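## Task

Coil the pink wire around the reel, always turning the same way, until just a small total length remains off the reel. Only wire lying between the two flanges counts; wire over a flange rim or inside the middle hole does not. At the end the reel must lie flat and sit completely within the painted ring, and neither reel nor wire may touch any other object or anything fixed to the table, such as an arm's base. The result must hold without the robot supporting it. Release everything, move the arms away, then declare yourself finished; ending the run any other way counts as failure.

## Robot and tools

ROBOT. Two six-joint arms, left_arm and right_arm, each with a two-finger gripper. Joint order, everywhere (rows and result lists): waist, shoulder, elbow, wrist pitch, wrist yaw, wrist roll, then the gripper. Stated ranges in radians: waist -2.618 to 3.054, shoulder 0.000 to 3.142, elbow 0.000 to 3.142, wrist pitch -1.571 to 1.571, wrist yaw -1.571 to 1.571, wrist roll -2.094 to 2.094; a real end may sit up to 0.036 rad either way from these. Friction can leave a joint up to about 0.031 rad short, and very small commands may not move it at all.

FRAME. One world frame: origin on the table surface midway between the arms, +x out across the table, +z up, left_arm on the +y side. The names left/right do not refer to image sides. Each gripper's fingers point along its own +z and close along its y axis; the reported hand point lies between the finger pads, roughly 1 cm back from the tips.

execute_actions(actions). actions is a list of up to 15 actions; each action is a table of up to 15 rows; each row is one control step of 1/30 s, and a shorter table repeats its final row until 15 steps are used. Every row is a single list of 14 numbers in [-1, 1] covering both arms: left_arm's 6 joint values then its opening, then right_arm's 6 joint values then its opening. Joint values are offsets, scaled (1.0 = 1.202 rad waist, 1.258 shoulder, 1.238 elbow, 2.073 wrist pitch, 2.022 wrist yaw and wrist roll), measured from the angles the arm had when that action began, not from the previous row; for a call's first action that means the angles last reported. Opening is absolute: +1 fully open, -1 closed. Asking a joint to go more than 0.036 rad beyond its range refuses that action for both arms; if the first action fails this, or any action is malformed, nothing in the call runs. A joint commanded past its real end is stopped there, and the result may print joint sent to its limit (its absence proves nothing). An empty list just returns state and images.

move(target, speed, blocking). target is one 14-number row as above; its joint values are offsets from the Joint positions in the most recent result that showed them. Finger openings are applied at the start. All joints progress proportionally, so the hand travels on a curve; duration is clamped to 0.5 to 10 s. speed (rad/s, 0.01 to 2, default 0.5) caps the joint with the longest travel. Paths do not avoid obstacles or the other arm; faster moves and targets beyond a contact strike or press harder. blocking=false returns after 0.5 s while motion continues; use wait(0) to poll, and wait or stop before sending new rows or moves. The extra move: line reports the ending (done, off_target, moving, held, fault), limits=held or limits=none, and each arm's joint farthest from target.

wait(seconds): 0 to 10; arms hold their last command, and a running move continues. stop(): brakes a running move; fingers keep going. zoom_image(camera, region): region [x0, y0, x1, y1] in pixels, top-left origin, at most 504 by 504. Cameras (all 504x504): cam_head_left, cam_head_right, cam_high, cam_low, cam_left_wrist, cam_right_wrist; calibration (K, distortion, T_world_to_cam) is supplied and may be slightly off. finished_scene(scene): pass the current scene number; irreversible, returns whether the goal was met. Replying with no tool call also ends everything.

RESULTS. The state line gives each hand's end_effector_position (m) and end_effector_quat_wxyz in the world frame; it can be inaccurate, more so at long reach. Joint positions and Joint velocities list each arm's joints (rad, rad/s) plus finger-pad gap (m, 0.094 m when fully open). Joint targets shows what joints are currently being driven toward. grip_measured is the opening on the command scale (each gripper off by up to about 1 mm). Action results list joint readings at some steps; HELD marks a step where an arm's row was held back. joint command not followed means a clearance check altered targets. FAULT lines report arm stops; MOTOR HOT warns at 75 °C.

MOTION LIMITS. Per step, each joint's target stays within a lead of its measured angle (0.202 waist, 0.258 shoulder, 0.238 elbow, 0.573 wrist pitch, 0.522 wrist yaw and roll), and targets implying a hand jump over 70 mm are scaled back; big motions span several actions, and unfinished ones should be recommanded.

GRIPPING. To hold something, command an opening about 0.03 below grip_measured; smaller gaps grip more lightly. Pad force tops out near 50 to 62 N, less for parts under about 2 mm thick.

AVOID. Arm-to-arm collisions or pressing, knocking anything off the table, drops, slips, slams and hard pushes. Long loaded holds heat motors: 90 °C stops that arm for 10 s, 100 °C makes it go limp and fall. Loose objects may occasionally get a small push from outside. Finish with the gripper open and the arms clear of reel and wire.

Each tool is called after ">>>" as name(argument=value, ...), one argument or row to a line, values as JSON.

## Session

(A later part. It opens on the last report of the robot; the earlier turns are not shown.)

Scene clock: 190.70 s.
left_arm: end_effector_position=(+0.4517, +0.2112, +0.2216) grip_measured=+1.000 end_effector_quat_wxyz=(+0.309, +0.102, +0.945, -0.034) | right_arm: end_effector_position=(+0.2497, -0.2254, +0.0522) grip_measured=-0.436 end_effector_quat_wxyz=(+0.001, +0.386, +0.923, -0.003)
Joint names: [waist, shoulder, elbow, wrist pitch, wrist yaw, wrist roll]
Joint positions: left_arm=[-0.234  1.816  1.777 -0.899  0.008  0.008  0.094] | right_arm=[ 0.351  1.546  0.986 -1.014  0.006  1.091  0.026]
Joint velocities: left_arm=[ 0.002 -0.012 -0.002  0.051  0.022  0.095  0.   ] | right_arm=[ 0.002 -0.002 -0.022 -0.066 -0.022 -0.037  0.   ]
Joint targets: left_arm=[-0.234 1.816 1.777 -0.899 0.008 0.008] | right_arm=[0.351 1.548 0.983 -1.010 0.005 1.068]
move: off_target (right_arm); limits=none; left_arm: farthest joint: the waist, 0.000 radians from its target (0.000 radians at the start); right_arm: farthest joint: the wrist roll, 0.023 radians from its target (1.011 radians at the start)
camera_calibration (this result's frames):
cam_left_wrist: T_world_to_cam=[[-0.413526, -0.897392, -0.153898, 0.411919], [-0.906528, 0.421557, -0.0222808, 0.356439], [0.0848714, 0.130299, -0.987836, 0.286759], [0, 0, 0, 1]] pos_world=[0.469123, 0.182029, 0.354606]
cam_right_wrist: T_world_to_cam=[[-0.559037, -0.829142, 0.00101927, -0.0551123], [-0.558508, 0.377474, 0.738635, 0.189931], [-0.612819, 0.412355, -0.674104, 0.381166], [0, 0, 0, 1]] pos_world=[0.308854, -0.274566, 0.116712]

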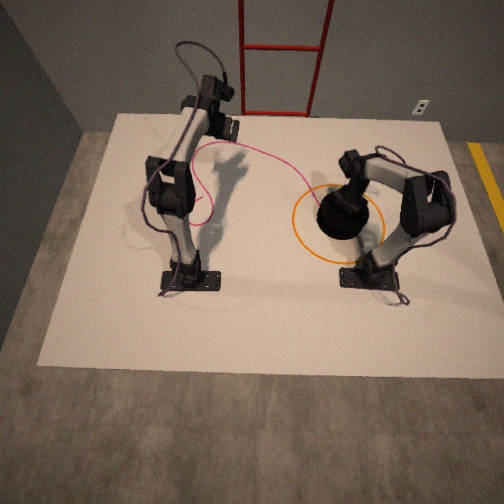

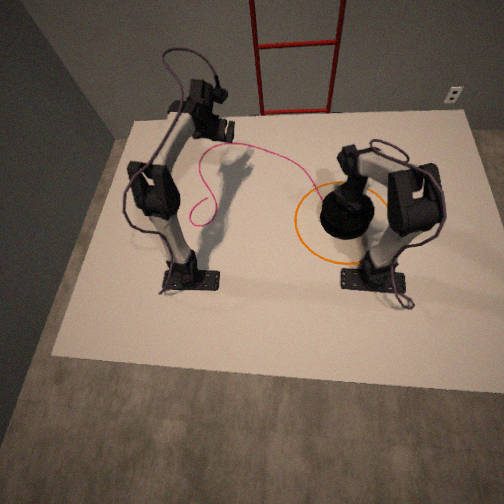

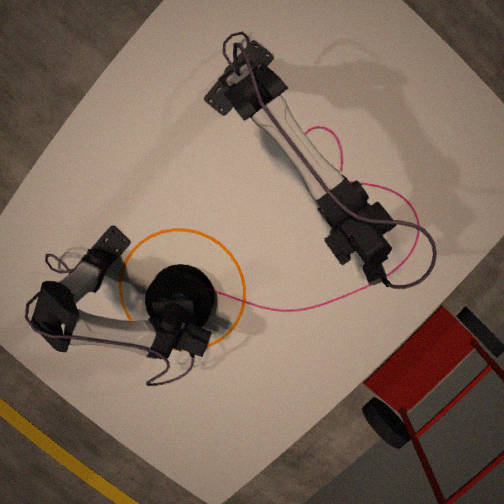

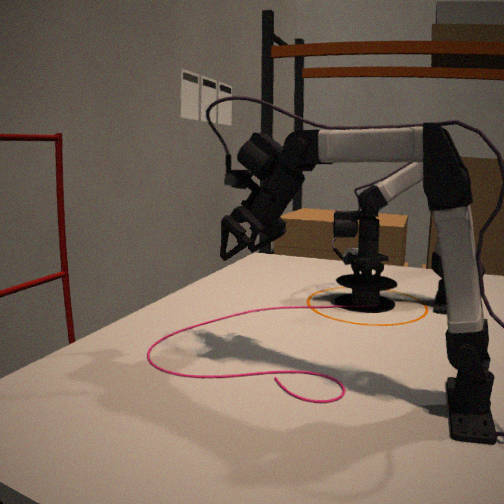

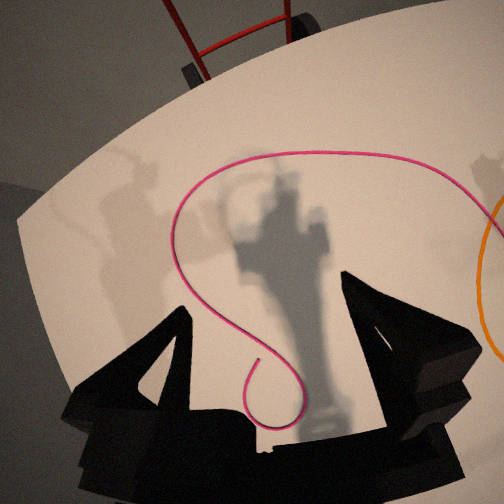

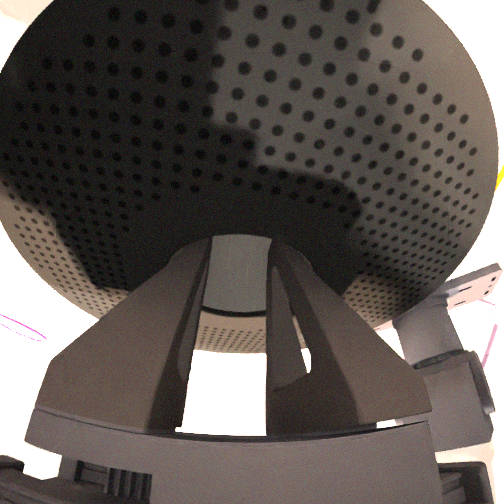

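>>> move(
  target=[0, 0, 0, 0, 0, 0, 1, 0, -0.03, 0.125, -0.08, 0, 0, -0.7],
  speed=0.4,
)

Scene clock: 246.47 s.
left_arm: end_effector_position=(+0.4517, +0.2112, +0.2216) grip_measured=+1.000 end_effector_quat_wxyz=(+0.309, +0.102, +0.945, -0.034) | right_arm: end_effector_position=(+0.2561, -0.2234, +0.0920) grip_measured=-0.698 end_effector_quat_wxyz=(+0.006, +0.386, +0.923, +0.001)
Joint names: [waist, shoulder, elbow, wrist pitch, wrist yaw, wrist roll]
Joint positions: left_arm=[-0.234  1.816  1.777 -0.899  0.008  0.008  0.094] | right_arm=[ 0.351  1.523  1.126 -1.164  0.006  1.091  0.014]
Joint velocities: left_arm=[-0.002 -0.007 -0.012  0.007 -0.051 -0.066  0.   ] | right_arm=[-0.002  0.007 -0.012 -0.051  0.007  0.037 -0.001]
Joint targets: left_arm=[-0.234 1.816 1.777 -0.899 0.008 0.008] | right_arm=[0.351 1.509 1.141 -1.179 0.006 1.091]
move: done; limits=none; left_arm: farthest joint: the waist, 0.000 radians from its target (0.000 radians at the start); right_arm: farthest joint: the wrist pitch, 0.016 radians from its target (0.166 radians at the start)
camera_calibration (this result's frames):
cam_left_wrist: T_world_to_cam=[[-0.413526, -0.897392, -0.153898, 0.411919], [-0.906528, 0.421557, -0.0222808, 0.356439], [0.0848714, 0.130299, -0.987836, 0.286759], [0, 0, 0, 1]] pos_world=[0.469123, 0.182029, 0.354606]
cam_right_wrist: T_world_to_cam=[[-0.558987, -0.829127, -0.00908257, -0.0490492], [-0.567627, 0.374656, 0.733097, 0.165586], [-0.604428, 0.414947, -0.680063, 0.410035], [0, 0, 0, 1]] pos_world=[0.31441, -0.272849, 0.157013]

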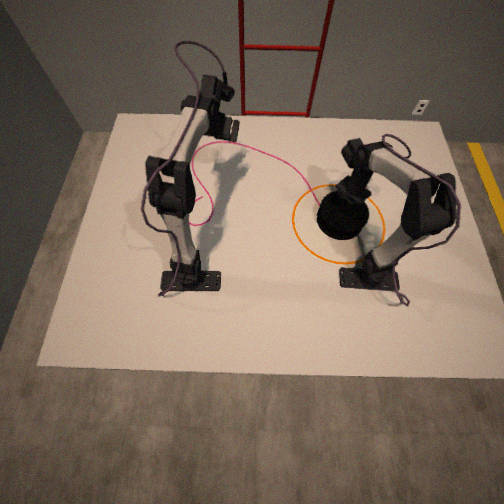

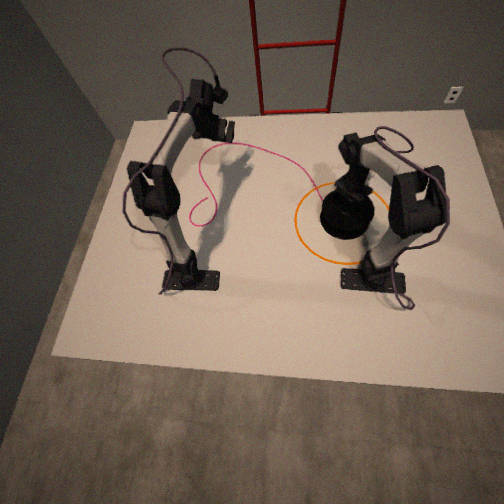

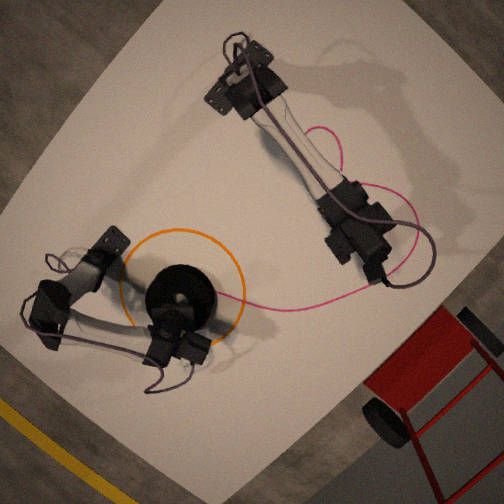

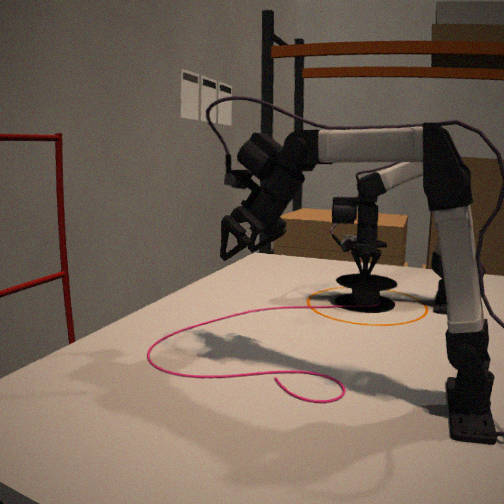

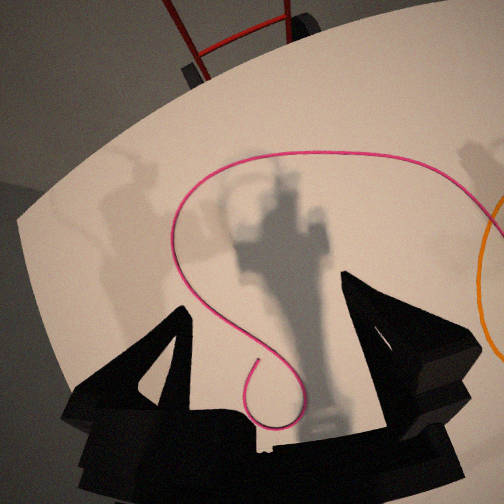

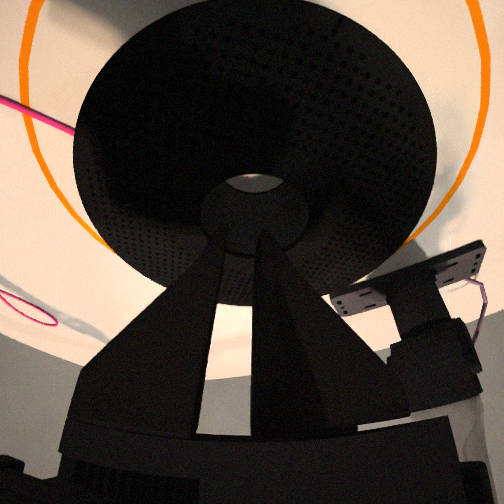

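>>> zoom_image(
  camera="cam_right_wrist",
  region=[60, 0, 450, 300],
)

>>> zoom_image(
  camera="cam_low",
  region=[325, 265, 405, 320],
)

Region (60, 0, 450, 300) of cam_right_wrist's 504x504 image, scaled by 1.292, with more detail than that image has; it fills the top 388 rows of this view, and the rest is white.

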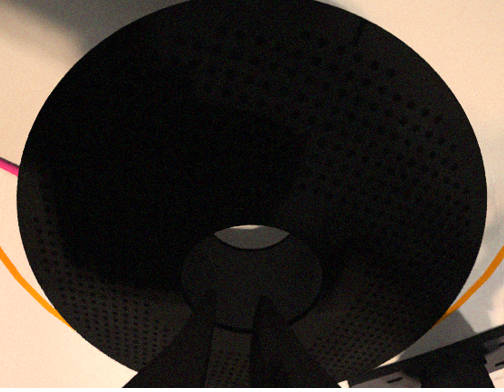

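Region (325, 265, 405, 320) of cam_low's 504x504 image, scaled by 6.300, with more detail than that image has; it fills the top 346 rows of this view, and the rest is white.

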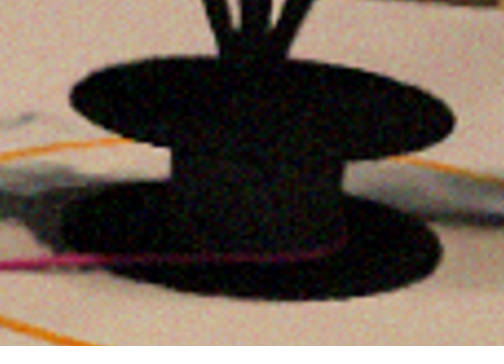

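>>> move(
  target=[0, 0, 0, 0, 0, 0, 1, 0.095, -0.183, -0.164, -0.026, 0, 0.488, 0.9],
  speed=1.2,
)

Scene clock: 258.10 s.
left_arm: end_effector_position=(+0.4517, +0.2112, +0.2216) grip_measured=+1.000 end_effector_quat_wxyz=(+0.309, +0.102, +0.945, -0.034) | right_arm: end_effector_position=(+0.1939, -0.2207, +0.0901) grip_measured=+0.898 end_effector_quat_wxyz=(+0.002, +0.740, +0.673, -0.003)
Joint names: [waist, shoulder, elbow, wrist pitch, wrist yaw, wrist roll]
Joint positions: left_arm=[-0.234  1.816  1.777 -0.899  0.008  0.008  0.094] | right_arm=[ 0.456  1.311  0.941 -1.205  0.006  2.07   0.089]
Joint velocities: left_arm=[ 0.002 -0.012 -0.007  0.095 -0.007  0.022  0.   ] | right_arm=[-0.012  0.002  0.012 -0.007  0.022 -0.051  0.001]
Joint targets: left_arm=[-0.234 1.816 1.777 -0.899 0.008 0.008] | right_arm=[0.465 1.293 0.923 -1.218 0.006 2.078]
move: done; limits=none; left_arm: farthest joint: the waist, 0.000 radians from its target (0.000 radians at the start); right_arm: farthest joint: the shoulder, 0.019 radians from its target (0.230 radians at the start)
camera_calibration (this result's frames):
cam_left_wrist: T_world_to_cam=[[-0.413526, -0.897392, -0.153898, 0.411919], [-0.906528, 0.421557, -0.0222808, 0.356439], [0.0848714, 0.130299, -0.987836, 0.286759], [0, 0, 0, 1]] pos_world=[0.469123, 0.182029, 0.354606]
cam_right_wrist: T_world_to_cam=[[-0.99463, -0.103453, -0.00285743, 0.162494], [-0.072144, 0.673288, 0.735852, 0.100184], [-0.0742025, 0.732107, -0.677136, 0.336924], [0, 0, 0, 1]] pos_world=[0.19385, -0.297306, 0.154887]

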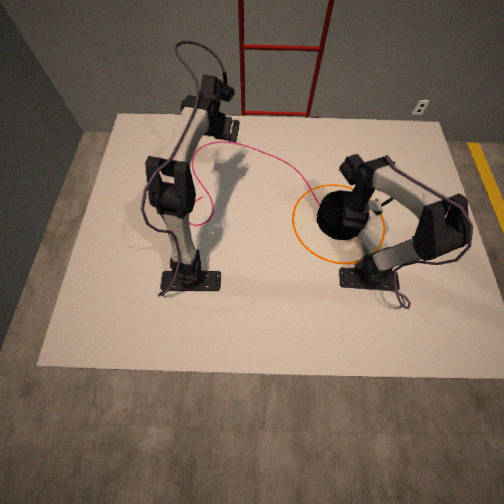

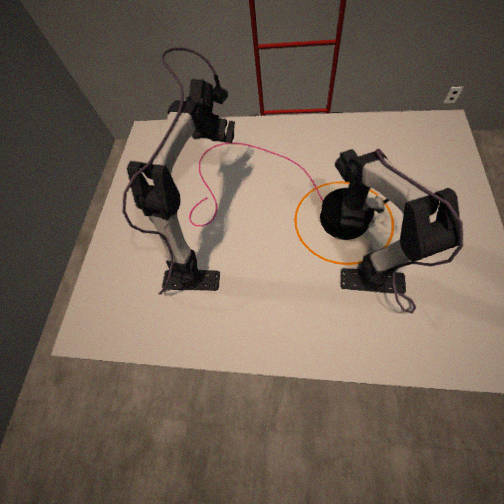

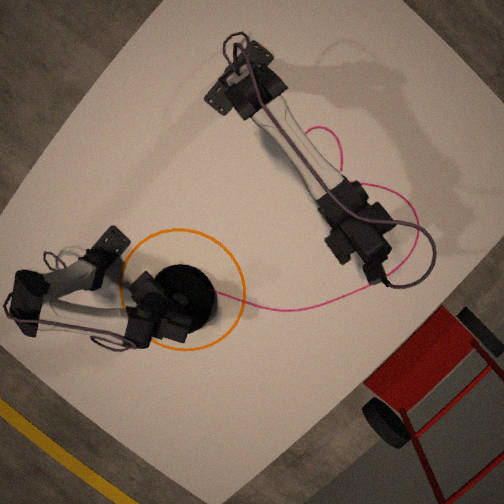

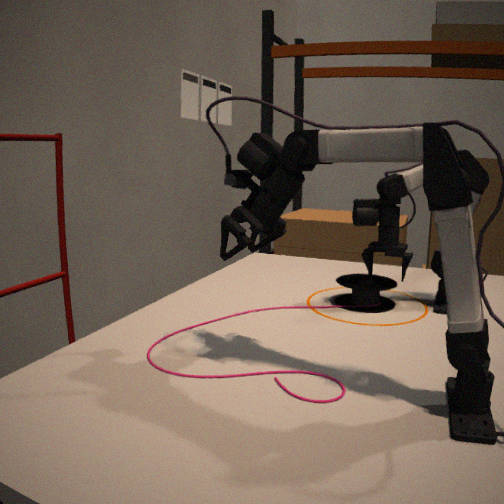

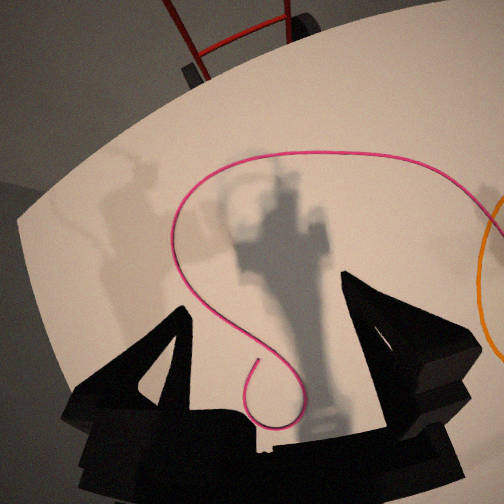

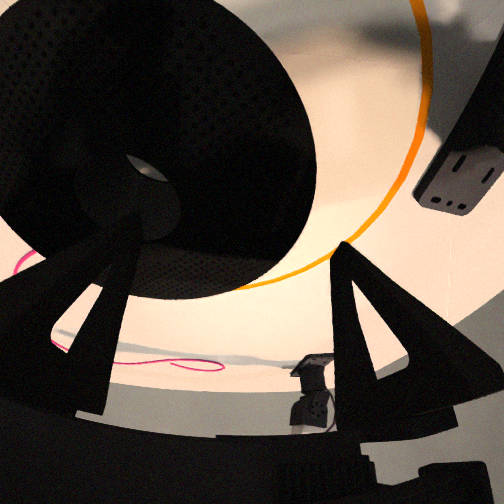

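>>> move(
  target=[0, 0, 0, 0, 0, 0, 1, 0, 0.033, -0.104, 0.075, 0, 0, 0.9],
  speed=0.3,
)

>>> zoom_image(
  camera="cam_low",
  region=[310, 220, 430, 320],
)

Scene clock: 262.33 s.
left_arm: end_effector_position=(+0.4517, +0.2112, +0.2216) grip_measured=+1.000 end_effector_quat_wxyz=(+0.309, +0.102, +0.945, -0.034) | right_arm: end_effector_position=(+0.1938, -0.2207, +0.0576) grip_measured=+0.898 end_effector_quat_wxyz=(+0.003, +0.740, +0.673, -0.002)
Joint names: [waist, shoulder, elbow, wrist pitch, wrist yaw, wrist roll]
Joint positions: left_arm=[-0.234  1.816  1.777 -0.899  0.008  0.008  0.094] | right_arm=[ 0.456  1.337  0.828 -1.065  0.006  2.07   0.089]
Joint velocities: left_arm=[-0.002  0.007  0.012 -0.037  0.066 -0.037  0.   ] | right_arm=[-0.002 -0.017 -0.002  0.022  0.037  0.037  0.   ]
Joint targets: left_arm=[-0.234 1.816 1.777 -0.899 0.008 0.008] | right_arm=[0.456 1.353 0.813 -1.050 0.006 2.070]
move: done; limits=none; left_arm: farthest joint: the waist, 0.000 radians from its target (0.000 radians at the start); right_arm: farthest joint: the shoulder, 0.016 radians from its target (0.041 radians at the start)
camera_calibration (this result's frames):
cam_left_wrist: T_world_to_cam=[[-0.413526, -0.897392, -0.153898, 0.411919], [-0.906528, 0.421557, -0.0222808, 0.356439], [0.0848714, 0.130299, -0.987836, 0.286759], [0, 0, 0, 1]] pos_world=[0.469123, 0.182029, 0.354606]
cam_right_wrist: T_world_to_cam=[[-0.994665, -0.103072, -0.00431754, 0.162522], [-0.0729218, 0.672875, 0.736154, 0.12415], [-0.0729715, 0.732541, -0.676801, 0.314769], [0, 0, 0, 1]] pos_world=[0.193678, -0.297367, 0.122345]

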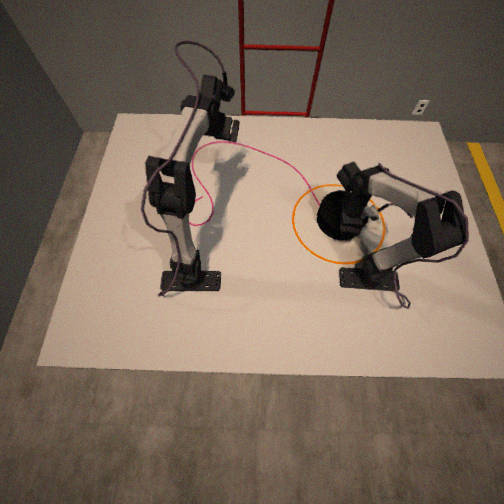

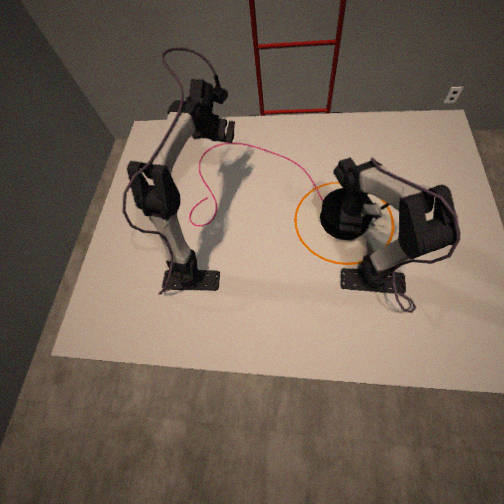

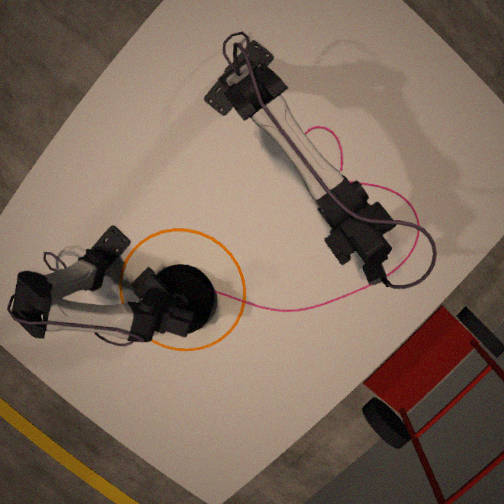

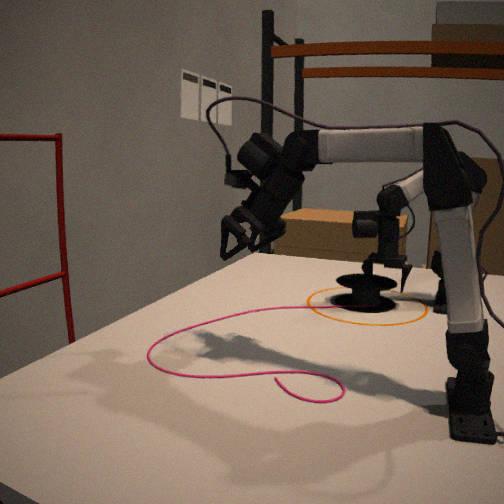

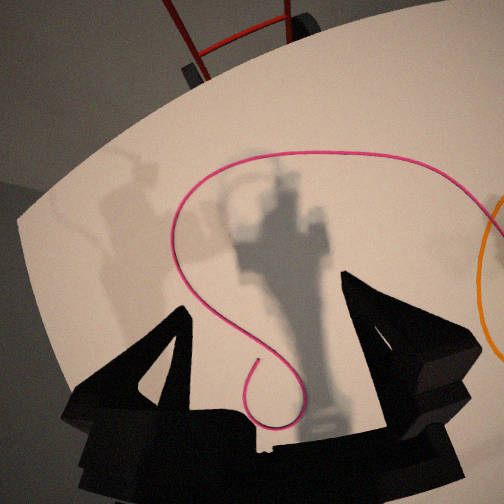

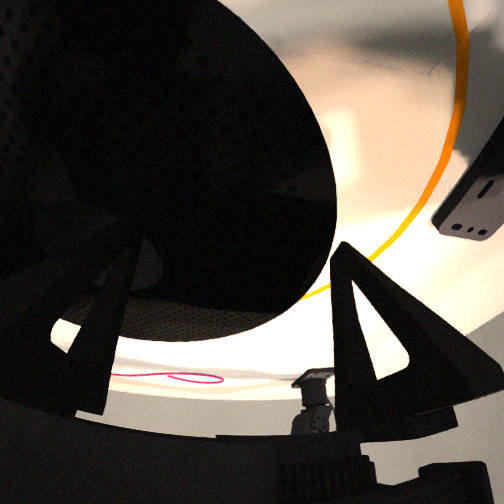

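Region (310, 220, 430, 320) of cam_low's 504x504 image, scaled by 4.200, with more detail than that image has.

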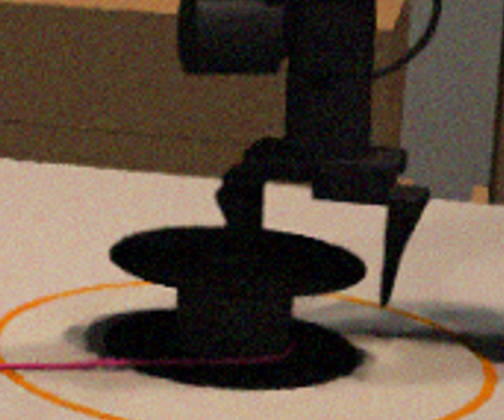

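Good. Close gradually to find the flange width.

>>> execute_actions(
  actions=[
    [[0,0,0,0,0,0,1,0,0,0,0,0,0,0.8],[0,0,0,0,0,0,1,0,0,0,0,0,0,0.7],[0,0,0,0,0,0,1,0,0,0,0,0,0,0.6],[0,0,0,0,0,0,1,0,0,0,0,0,0,0.55],[0,0,0,0,0,0,1,0,0,0,0,0,0,0.5],[0,0,0,0,0,0,1,0,0,0,0,0,0,0.46],[0,0,0,0,0,0,1,0,0,0,0,0,0,0.42],[0,0,0,0,0,0,1,0,0,0,0,0,0,0.38],[0,0,0,0,0,0,1,0,0,0,0,0,0,0.35],[0,0,0,0,0,0,1,0,0,0,0,0,0,0.32],[0,0,0,0,0,0,1,0,0,0,0,0,0,0.29],[0,0,0,0,0,0,1,0,0,0,0,0,0,0.26],[0,0,0,0,0,0,1,0,0,0,0,0,0,0.24],[0,0,0,0,0,0,1,0,0,0,0,0,0,0.22],[0,0,0,0,0,0,1,0,0,0,0,0,0,0.2]],
    [[0,0,0,0,0,0,1,0,0,0,0,0,0,0.18]],
  ],
)

Scene clock: 268.13 s.
left_arm: end_effector_position=(+0.4517, +0.2112, +0.2216) grip_measured=+1.000 end_effector_quat_wxyz=(+0.309, +0.102, +0.945, -0.034) | right_arm: end_effector_position=(+0.1941, -0.2206, +0.0576) grip_measured=+0.316 end_effector_quat_wxyz=(+0.003, +0.740, +0.673, -0.002)
Joint names: [waist, shoulder, elbow, wrist pitch, wrist yaw, wrist roll]
Joint positions: left_arm=[-0.234  1.816  1.777 -0.899  0.008  0.008  0.094] | right_arm=[ 0.456  1.337  0.828 -1.064  0.006  2.07   0.062]
Joint velocities: left_arm=[-0.007  0.007 -0.002 -0.022  0.007 -0.022  0.   ] | right_arm=[-0.012 -0.002  0.002  0.037  0.007  0.007 -0.001]
Joint targets: left_arm=[-0.234 1.816 1.777 -0.899 0.008 0.008] | right_arm=[0.456 1.337 0.828 -1.064 0.006 2.070]
Step readings (joint positions; steps 1 to 15: 1st action; 16 to 30: 2nd action):
0: left_arm=[-0.234 1.816 1.777 -0.899 0.008 0.008] | right_arm=[0.456 1.337 0.828 -1.065 0.006 2.070]
1: left_arm=[-0.234 1.816 1.777 -0.899 0.008 0.008] | right_arm=[0.456 1.337 0.828 -1.065 0.006 2.070]
2: left_arm=[-0.234 1.816 1.777 -0.899 0.008 0.008] | right_arm=[0.456 1.337 0.828 -1.065 0.006 2.070]
4: left_arm=[-0.234 1.816 1.777 -0.899 0.008 0.008] | right_arm=[0.456 1.337 0.828 -1.065 0.006 2.070]
8: left_arm=[-0.234 1.816 1.777 -0.899 0.008 0.008] | right_arm=[0.456 1.337 0.828 -1.065 0.006 2.070]
15: left_arm=[-0.234 1.816 1.777 -0.899 0.008 0.008] | right_arm=[0.456 1.337 0.828 -1.064 0.006 2.070]
16: left_arm=[-0.234 1.816 1.777 -0.899 0.008 0.008] | right_arm=[0.456 1.337 0.828 -1.064 0.006 2.070]
17: left_arm=[-0.234 1.816 1.777 -0.899 0.008 0.008] | right_arm=[0.456 1.337 0.828 -1.064 0.006 2.070]
19: left_arm=[-0.234 1.816 1.777 -0.899 0.008 0.008] | right_arm=[0.456 1.337 0.828 -1.064 0.006 2.070]
23: left_arm=[-0.234 1.816 1.777 -0.899 0.008 0.008] | right_arm=[0.456 1.337 0.828 -1.064 0.006 2.070]
30: Joint positions above
camera_calibration (this result's frames):
cam_left_wrist: T_world_to_cam=[[-0.413526, -0.897392, -0.153898, 0.411919], [-0.906528, 0.421557, -0.0222808, 0.356439], [0.0848714, 0.130299, -0.987836, 0.286759], [0, 0, 0, 1]] pos_world=[0.469123, 0.182029, 0.354606]
cam_right_wrist: T_world_to_cam=[[-0.994659, -0.10307, -0.00541053, 0.162854], [-0.0736965, 0.672543, 0.736379, 0.124159], [-0.0722595, 0.732845, -0.676547, 0.314621], [0, 0, 0, 1]] pos_world=[0.193868, -0.297286, 0.122309]

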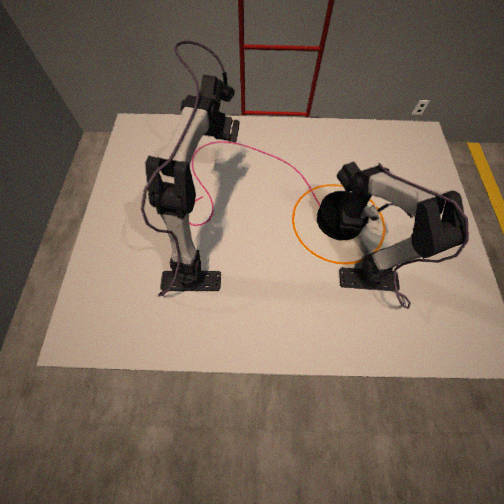

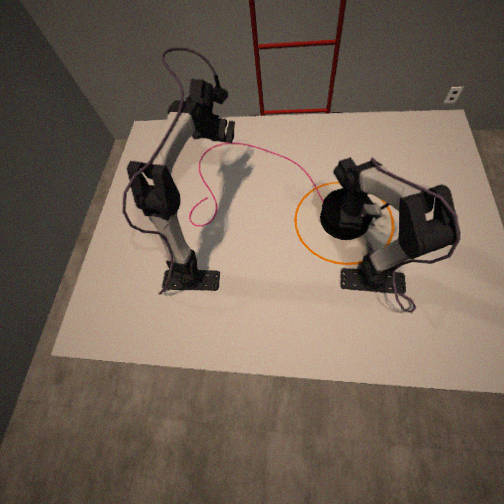

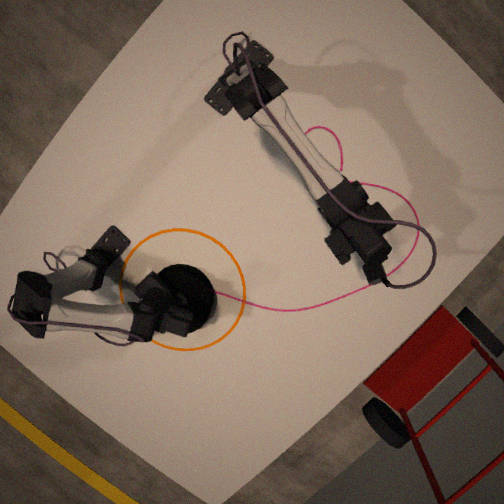

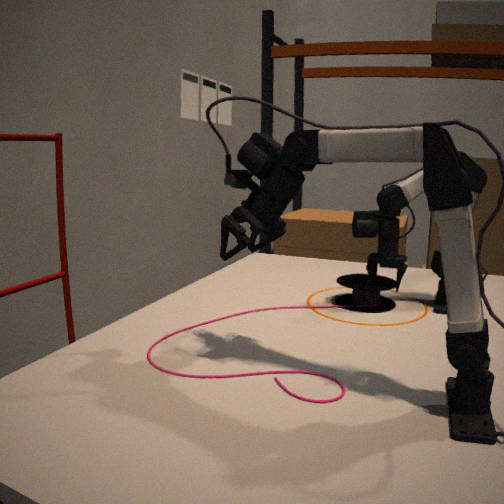

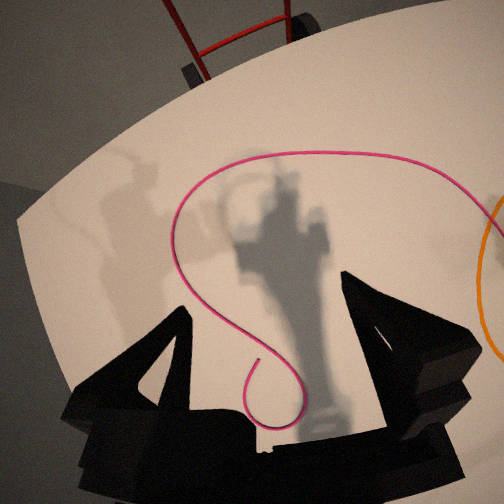

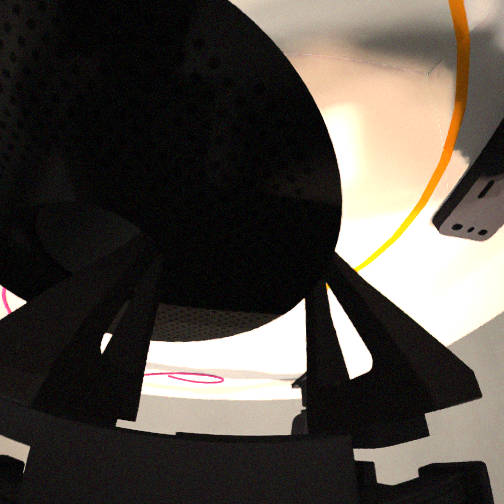

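>>> move(
  target=[0, 0, 0, 0, 0, 0, 1, -0.285, 0.155, 0.137, 0.02, 0, -1.0, 0.26],
  speed=1.0,
)

>>> zoom_image(
  camera="cam_low",
  region=[290, 220, 430, 330],
)

Scene clock: 275.00 s.
left_arm: end_effector_position=(+0.4517, +0.2112, +0.2216) grip_measured=+1.000 end_effector_quat_wxyz=(+0.309, +0.102, +0.945, -0.034) | right_arm: end_effector_position=(+0.2553, -0.2856, +0.0589) grip_measured=+0.316 end_effector_quat_wxyz=(+0.004, -0.005, +1.000, -0.012)
Joint names: [waist, shoulder, elbow, wrist pitch, wrist yaw, wrist roll]
Joint positions: left_arm=[-0.234  1.816  1.777 -0.899  0.008  0.008  0.094] | right_arm=[ 0.121  1.511  0.98  -1.034  0.023  0.06   0.062]
Joint velocities: left_arm=[-0.012 -0.007 -0.007  0.051  0.051  0.007  0.   ] | right_arm=[-0.002 -0.007 -0.007 -0.037 -0.081  0.007  0.   ]
Joint targets: left_arm=[-0.234 1.816 1.777 -0.899 0.008 0.008] | right_arm=[0.113 1.531 0.998 -1.023 0.006 0.048]
move: off_target (right_arm); limits=none; left_arm: farthest joint: the waist, 0.000 radians from its target (0.000 radians at the start); right_arm: farthest joint: the shoulder, 0.021 radians from its target (0.195 radians at the start)
camera_calibration (this result's frames):
cam_left_wrist: T_world_to_cam=[[-0.413526, -0.897392, -0.153898, 0.411919], [-0.906528, 0.421557, -0.0222808, 0.356439], [0.0848714, 0.130299, -0.987836, 0.286759], [0, 0, 0, 1]] pos_world=[0.469123, 0.182029, 0.354606]
cam_right_wrist: T_world_to_cam=[[0.206614, -0.978238, 0.018986, -0.341022], [-0.662121, -0.125508, 0.738812, 0.0936832], [-0.720352, -0.16522, -0.673644, 0.276366], [0, 0, 0, 1]] pos_world=[0.33157, -0.276181, 0.123433]

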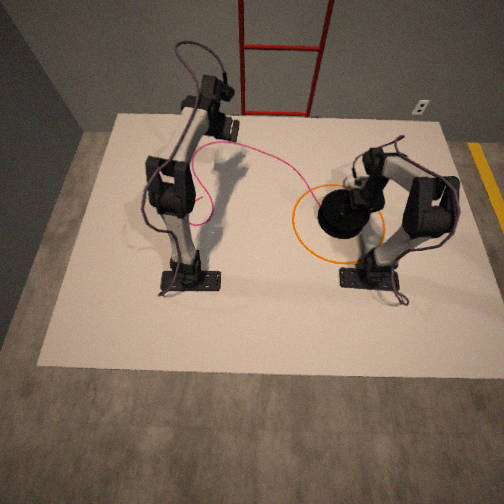

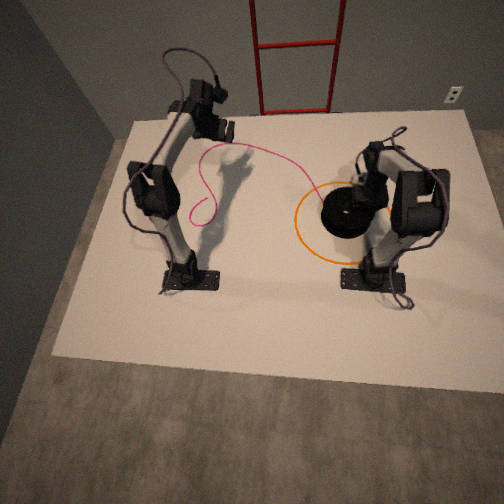

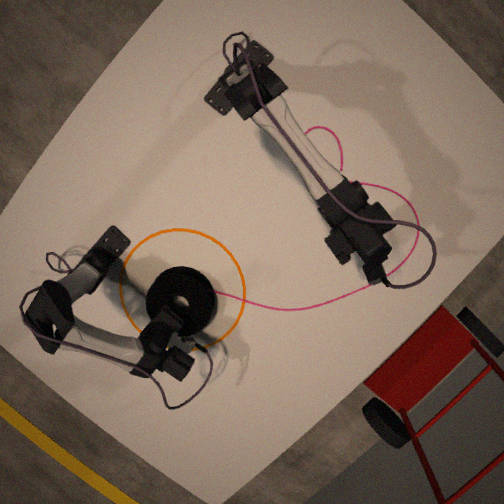

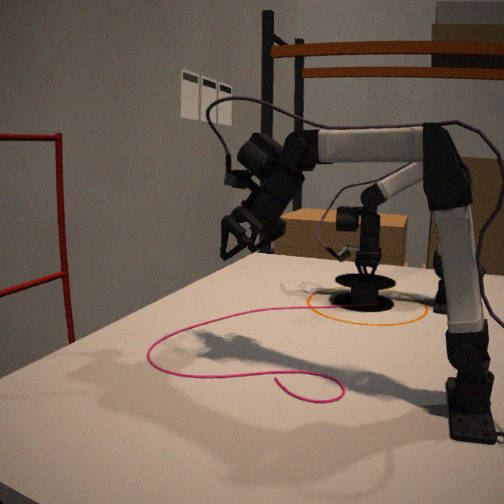

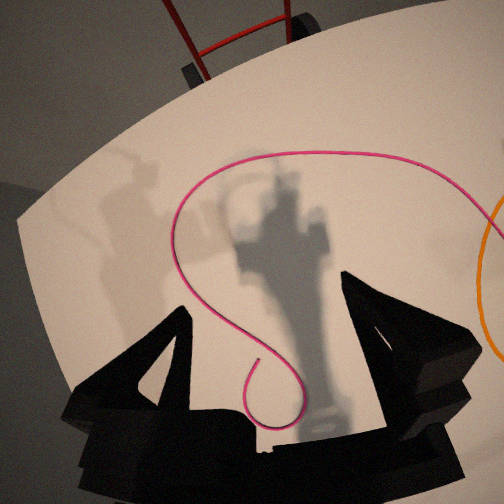

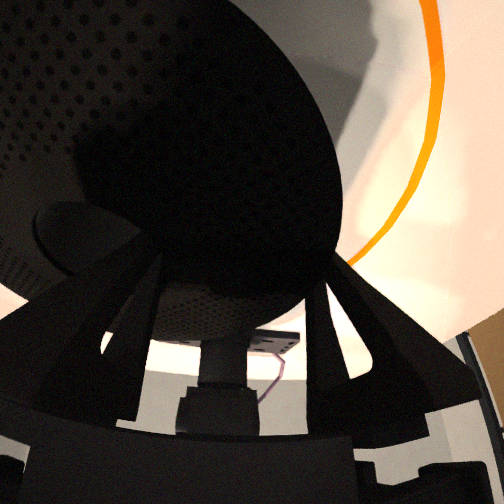

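Region (290, 220, 430, 330) of cam_low's 504x504 image, scaled by 3.600, with more detail than that image has; it fills the top 396 rows of this view, and the rest is white.

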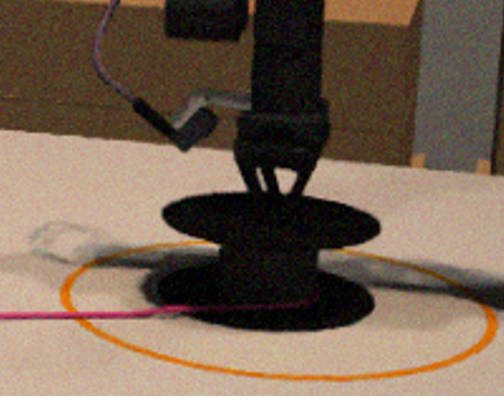

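>>> move(
  target=[0, 0, 0, 0, 0, 0, 1, 0.115, 0.308, 0.351, -0.033, -0.012, -0.505, 0.26],
  speed=0.5,
)

>>> zoom_image(
  camera="cam_low",
  region=[280, 230, 420, 330],
)

Scene clock: 337.50 s.
left_arm: end_effector_position=(+0.4517, +0.2112, +0.2216) grip_measured=+1.000 end_effector_quat_wxyz=(+0.309, +0.102, +0.945, -0.034) | right_arm: end_effector_position=(+0.3529, -0.2347, +0.0610) grip_measured=+0.315 end_effector_quat_wxyz=(+0.006, -0.542, +0.840, -0.018)
Joint names: [waist, shoulder, elbow, wrist pitch, wrist yaw, wrist roll]
Joint positions: left_arm=[-0.234  1.816  1.777 -0.899  0.008  0.008  0.094] | right_arm=[ 0.249  1.875  1.4   -1.071  0.028 -0.949  0.062]
Joint velocities: left_arm=[-0.007 -0.007  0.002  0.081 -0.007 -0.007  0.   ] | right_arm=[-0.007 -0.012  0.022  0.066 -0.037 -0.007  0.001]
Joint targets: left_arm=[-0.234 1.816 1.777 -0.899 0.008 0.008] | right_arm=[0.260 1.899 1.415 -1.102 -0.001 -0.961]
move: off_target (right_arm); limits=none; left_arm: farthest joint: the waist, 0.000 radians from its target (0.000 radians at the start); right_arm: farthest joint: the wrist pitch, 0.031 radians from its target (0.069 radians at the start)
camera_calibration (this result's frames):
cam_left_wrist: T_world_to_cam=[[-0.413526, -0.897392, -0.153898, 0.411919], [-0.906528, 0.421557, -0.0222808, 0.356439], [0.0848714, 0.130299, -0.987836, 0.286759], [0, 0, 0, 1]] pos_world=[0.469123, 0.182029, 0.354606]
cam_right_wrist: T_world_to_cam=[[0.974351, -0.223166, 0.028942, -0.405767], [-0.168593, -0.638717, 0.750744, -0.132254], [-0.149055, -0.736367, -0.659959, 0.0199633], [0, 0, 0, 1]] pos_world=[0.376038, -0.160326, 0.124207]

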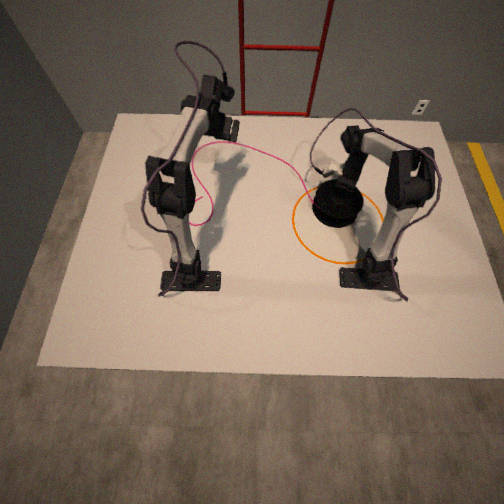

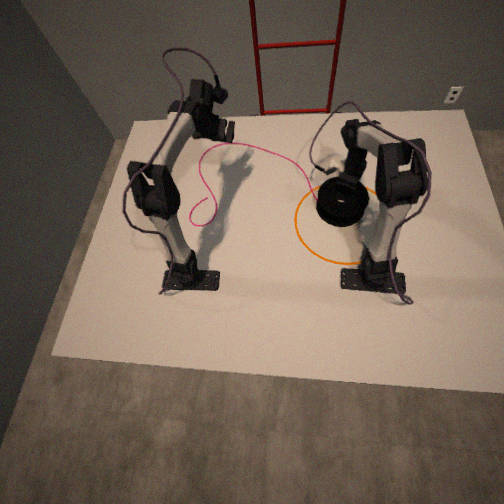

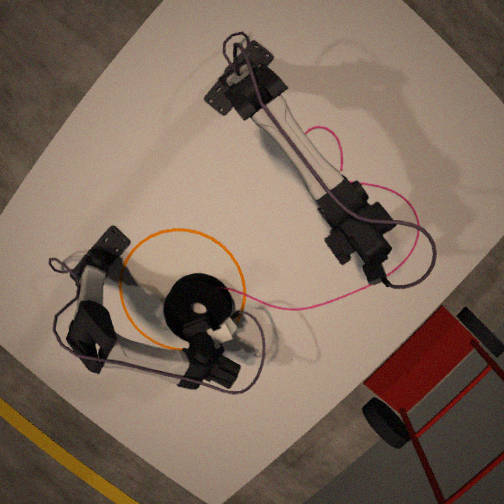

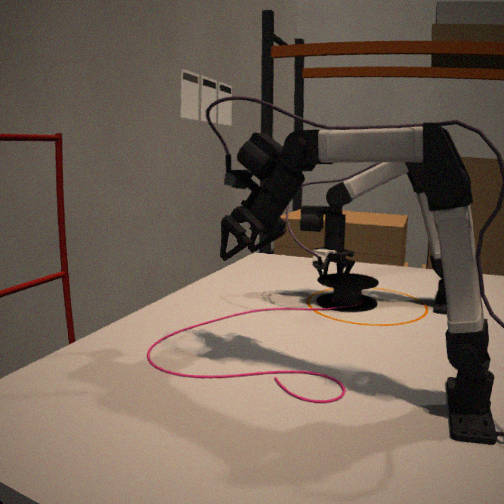

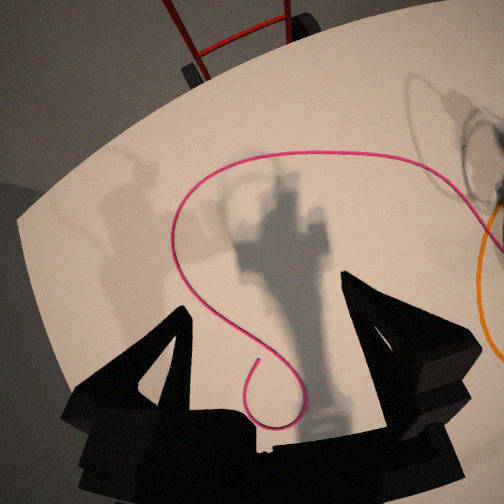

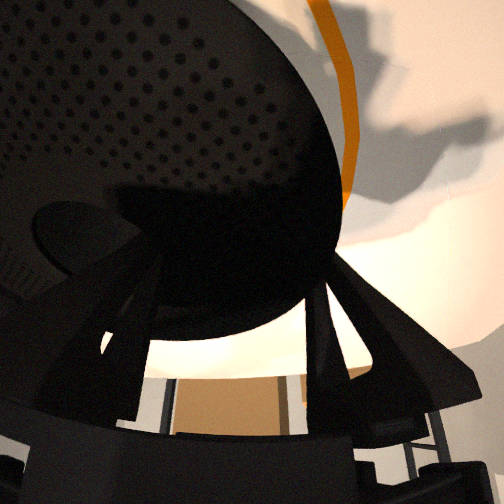

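Region (280, 230, 420, 330) of cam_low's 504x504 image, scaled by 3.600, with more detail than that image has; it fills the top 360 rows of this view, and the rest is white.

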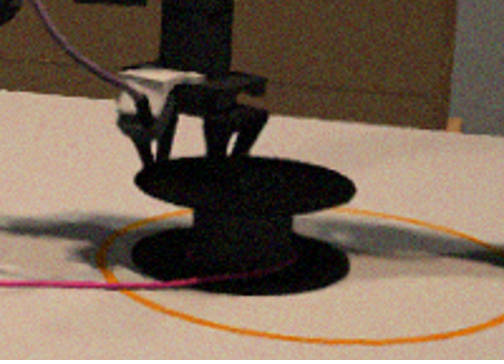

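>>> move(
  target=[0, 0, 0, 0, 0, 0, 1, 0.22, 0.217, 0.307, -0.071, -0.014, -0.55, 0.26],
  speed=0.5,
)

>>> zoom_image(
  camera="cam_low",
  region=[260, 230, 400, 330],
)

Scene clock: 368.97 s.
left_arm: end_effector_position=(+0.4517, +0.2112, +0.2216) grip_measured=+1.000 end_effector_quat_wxyz=(+0.309, +0.102, +0.945, -0.034) | right_arm: end_effector_position=(+0.3845, -0.1184, +0.0627) grip_measured=+0.315 end_effector_quat_wxyz=(-0.007, +0.949, -0.313, +0.017)
Joint names: [waist, shoulder, elbow, wrist pitch, wrist yaw, wrist roll]
Joint positions: left_arm=[-0.234  1.816  1.777 -0.899  0.008  0.008  0.094] | right_arm=[ 0.504  2.124  1.765 -1.18   0.014 -2.051  0.062]
Joint velocities: left_arm=[ 0.007 -0.007 -0.027  0.051 -0.051 -0.037  0.   ] | right_arm=[-0.007 -0.007 -0.017  0.022  0.051 -0.051 -0.001]
Joint targets: left_arm=[-0.234 1.816 1.777 -0.899 0.008 0.008] | right_arm=[0.514 2.148 1.780 -1.218 -0.000 -2.062]
move: off_target (right_arm); limits=none; left_arm: farthest joint: the waist, 0.000 radians from its target (0.000 radians at the start); right_arm: farthest joint: the wrist pitch, 0.039 radians from its target (0.147 radians at the start)
camera_calibration (this result's frames):
cam_left_wrist: T_world_to_cam=[[-0.413526, -0.897392, -0.153898, 0.411919], [-0.906528, 0.421557, -0.0222808, 0.356439], [0.0848714, 0.130299, -0.987836, 0.286759], [0, 0, 0, 1]] pos_world=[0.469123, 0.182029, 0.354606]
cam_right_wrist: T_world_to_cam=[[0.425009, 0.90511, 0.0119189, -0.0648064], [0.582691, -0.283641, 0.76159, -0.301492], [0.692703, -0.316738, -0.64795, -0.163257], [0, 0, 0, 1]] pos_world=[0.316309, -0.0785683, 0.124604]

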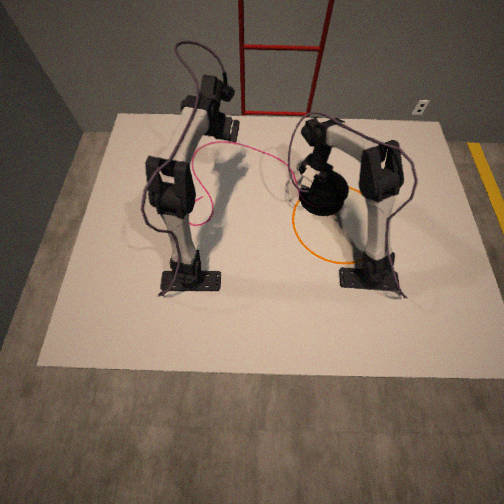

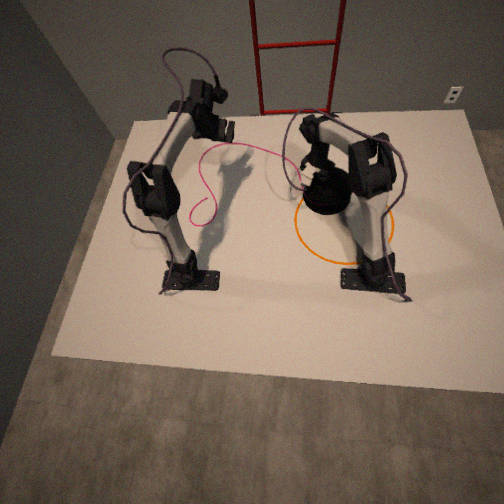

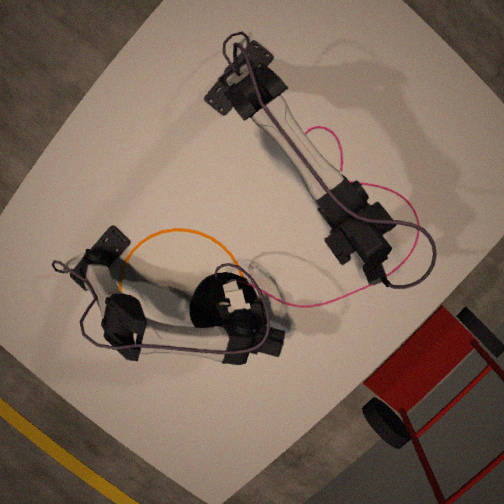

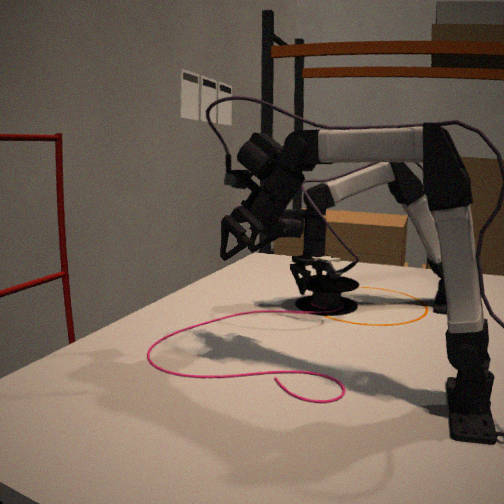

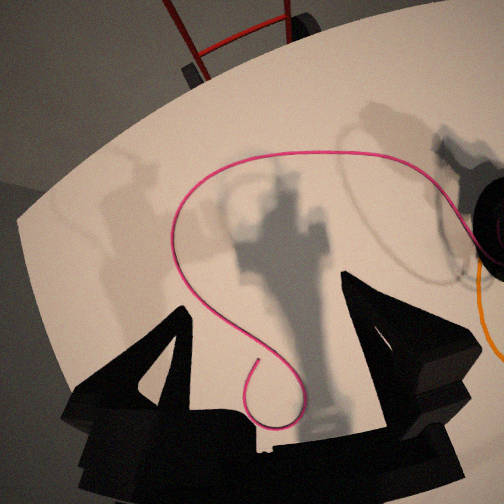

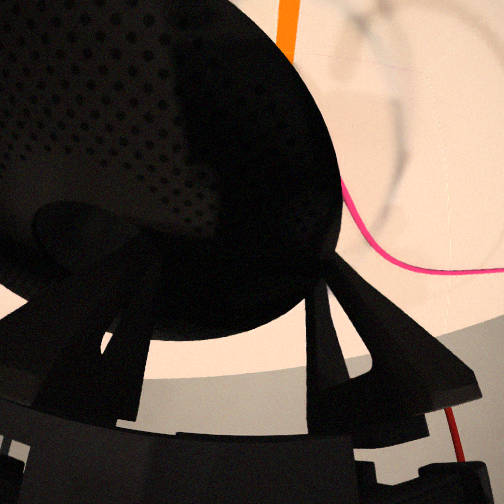

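Region (260, 230, 400, 330) of cam_low's 504x504 image, scaled by 3.600, with more detail than that image has; it fills the top 360 rows of this view, and the rest is white.

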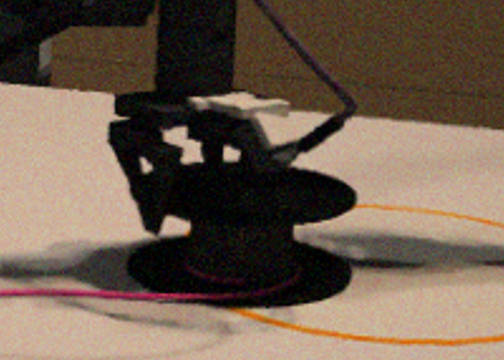

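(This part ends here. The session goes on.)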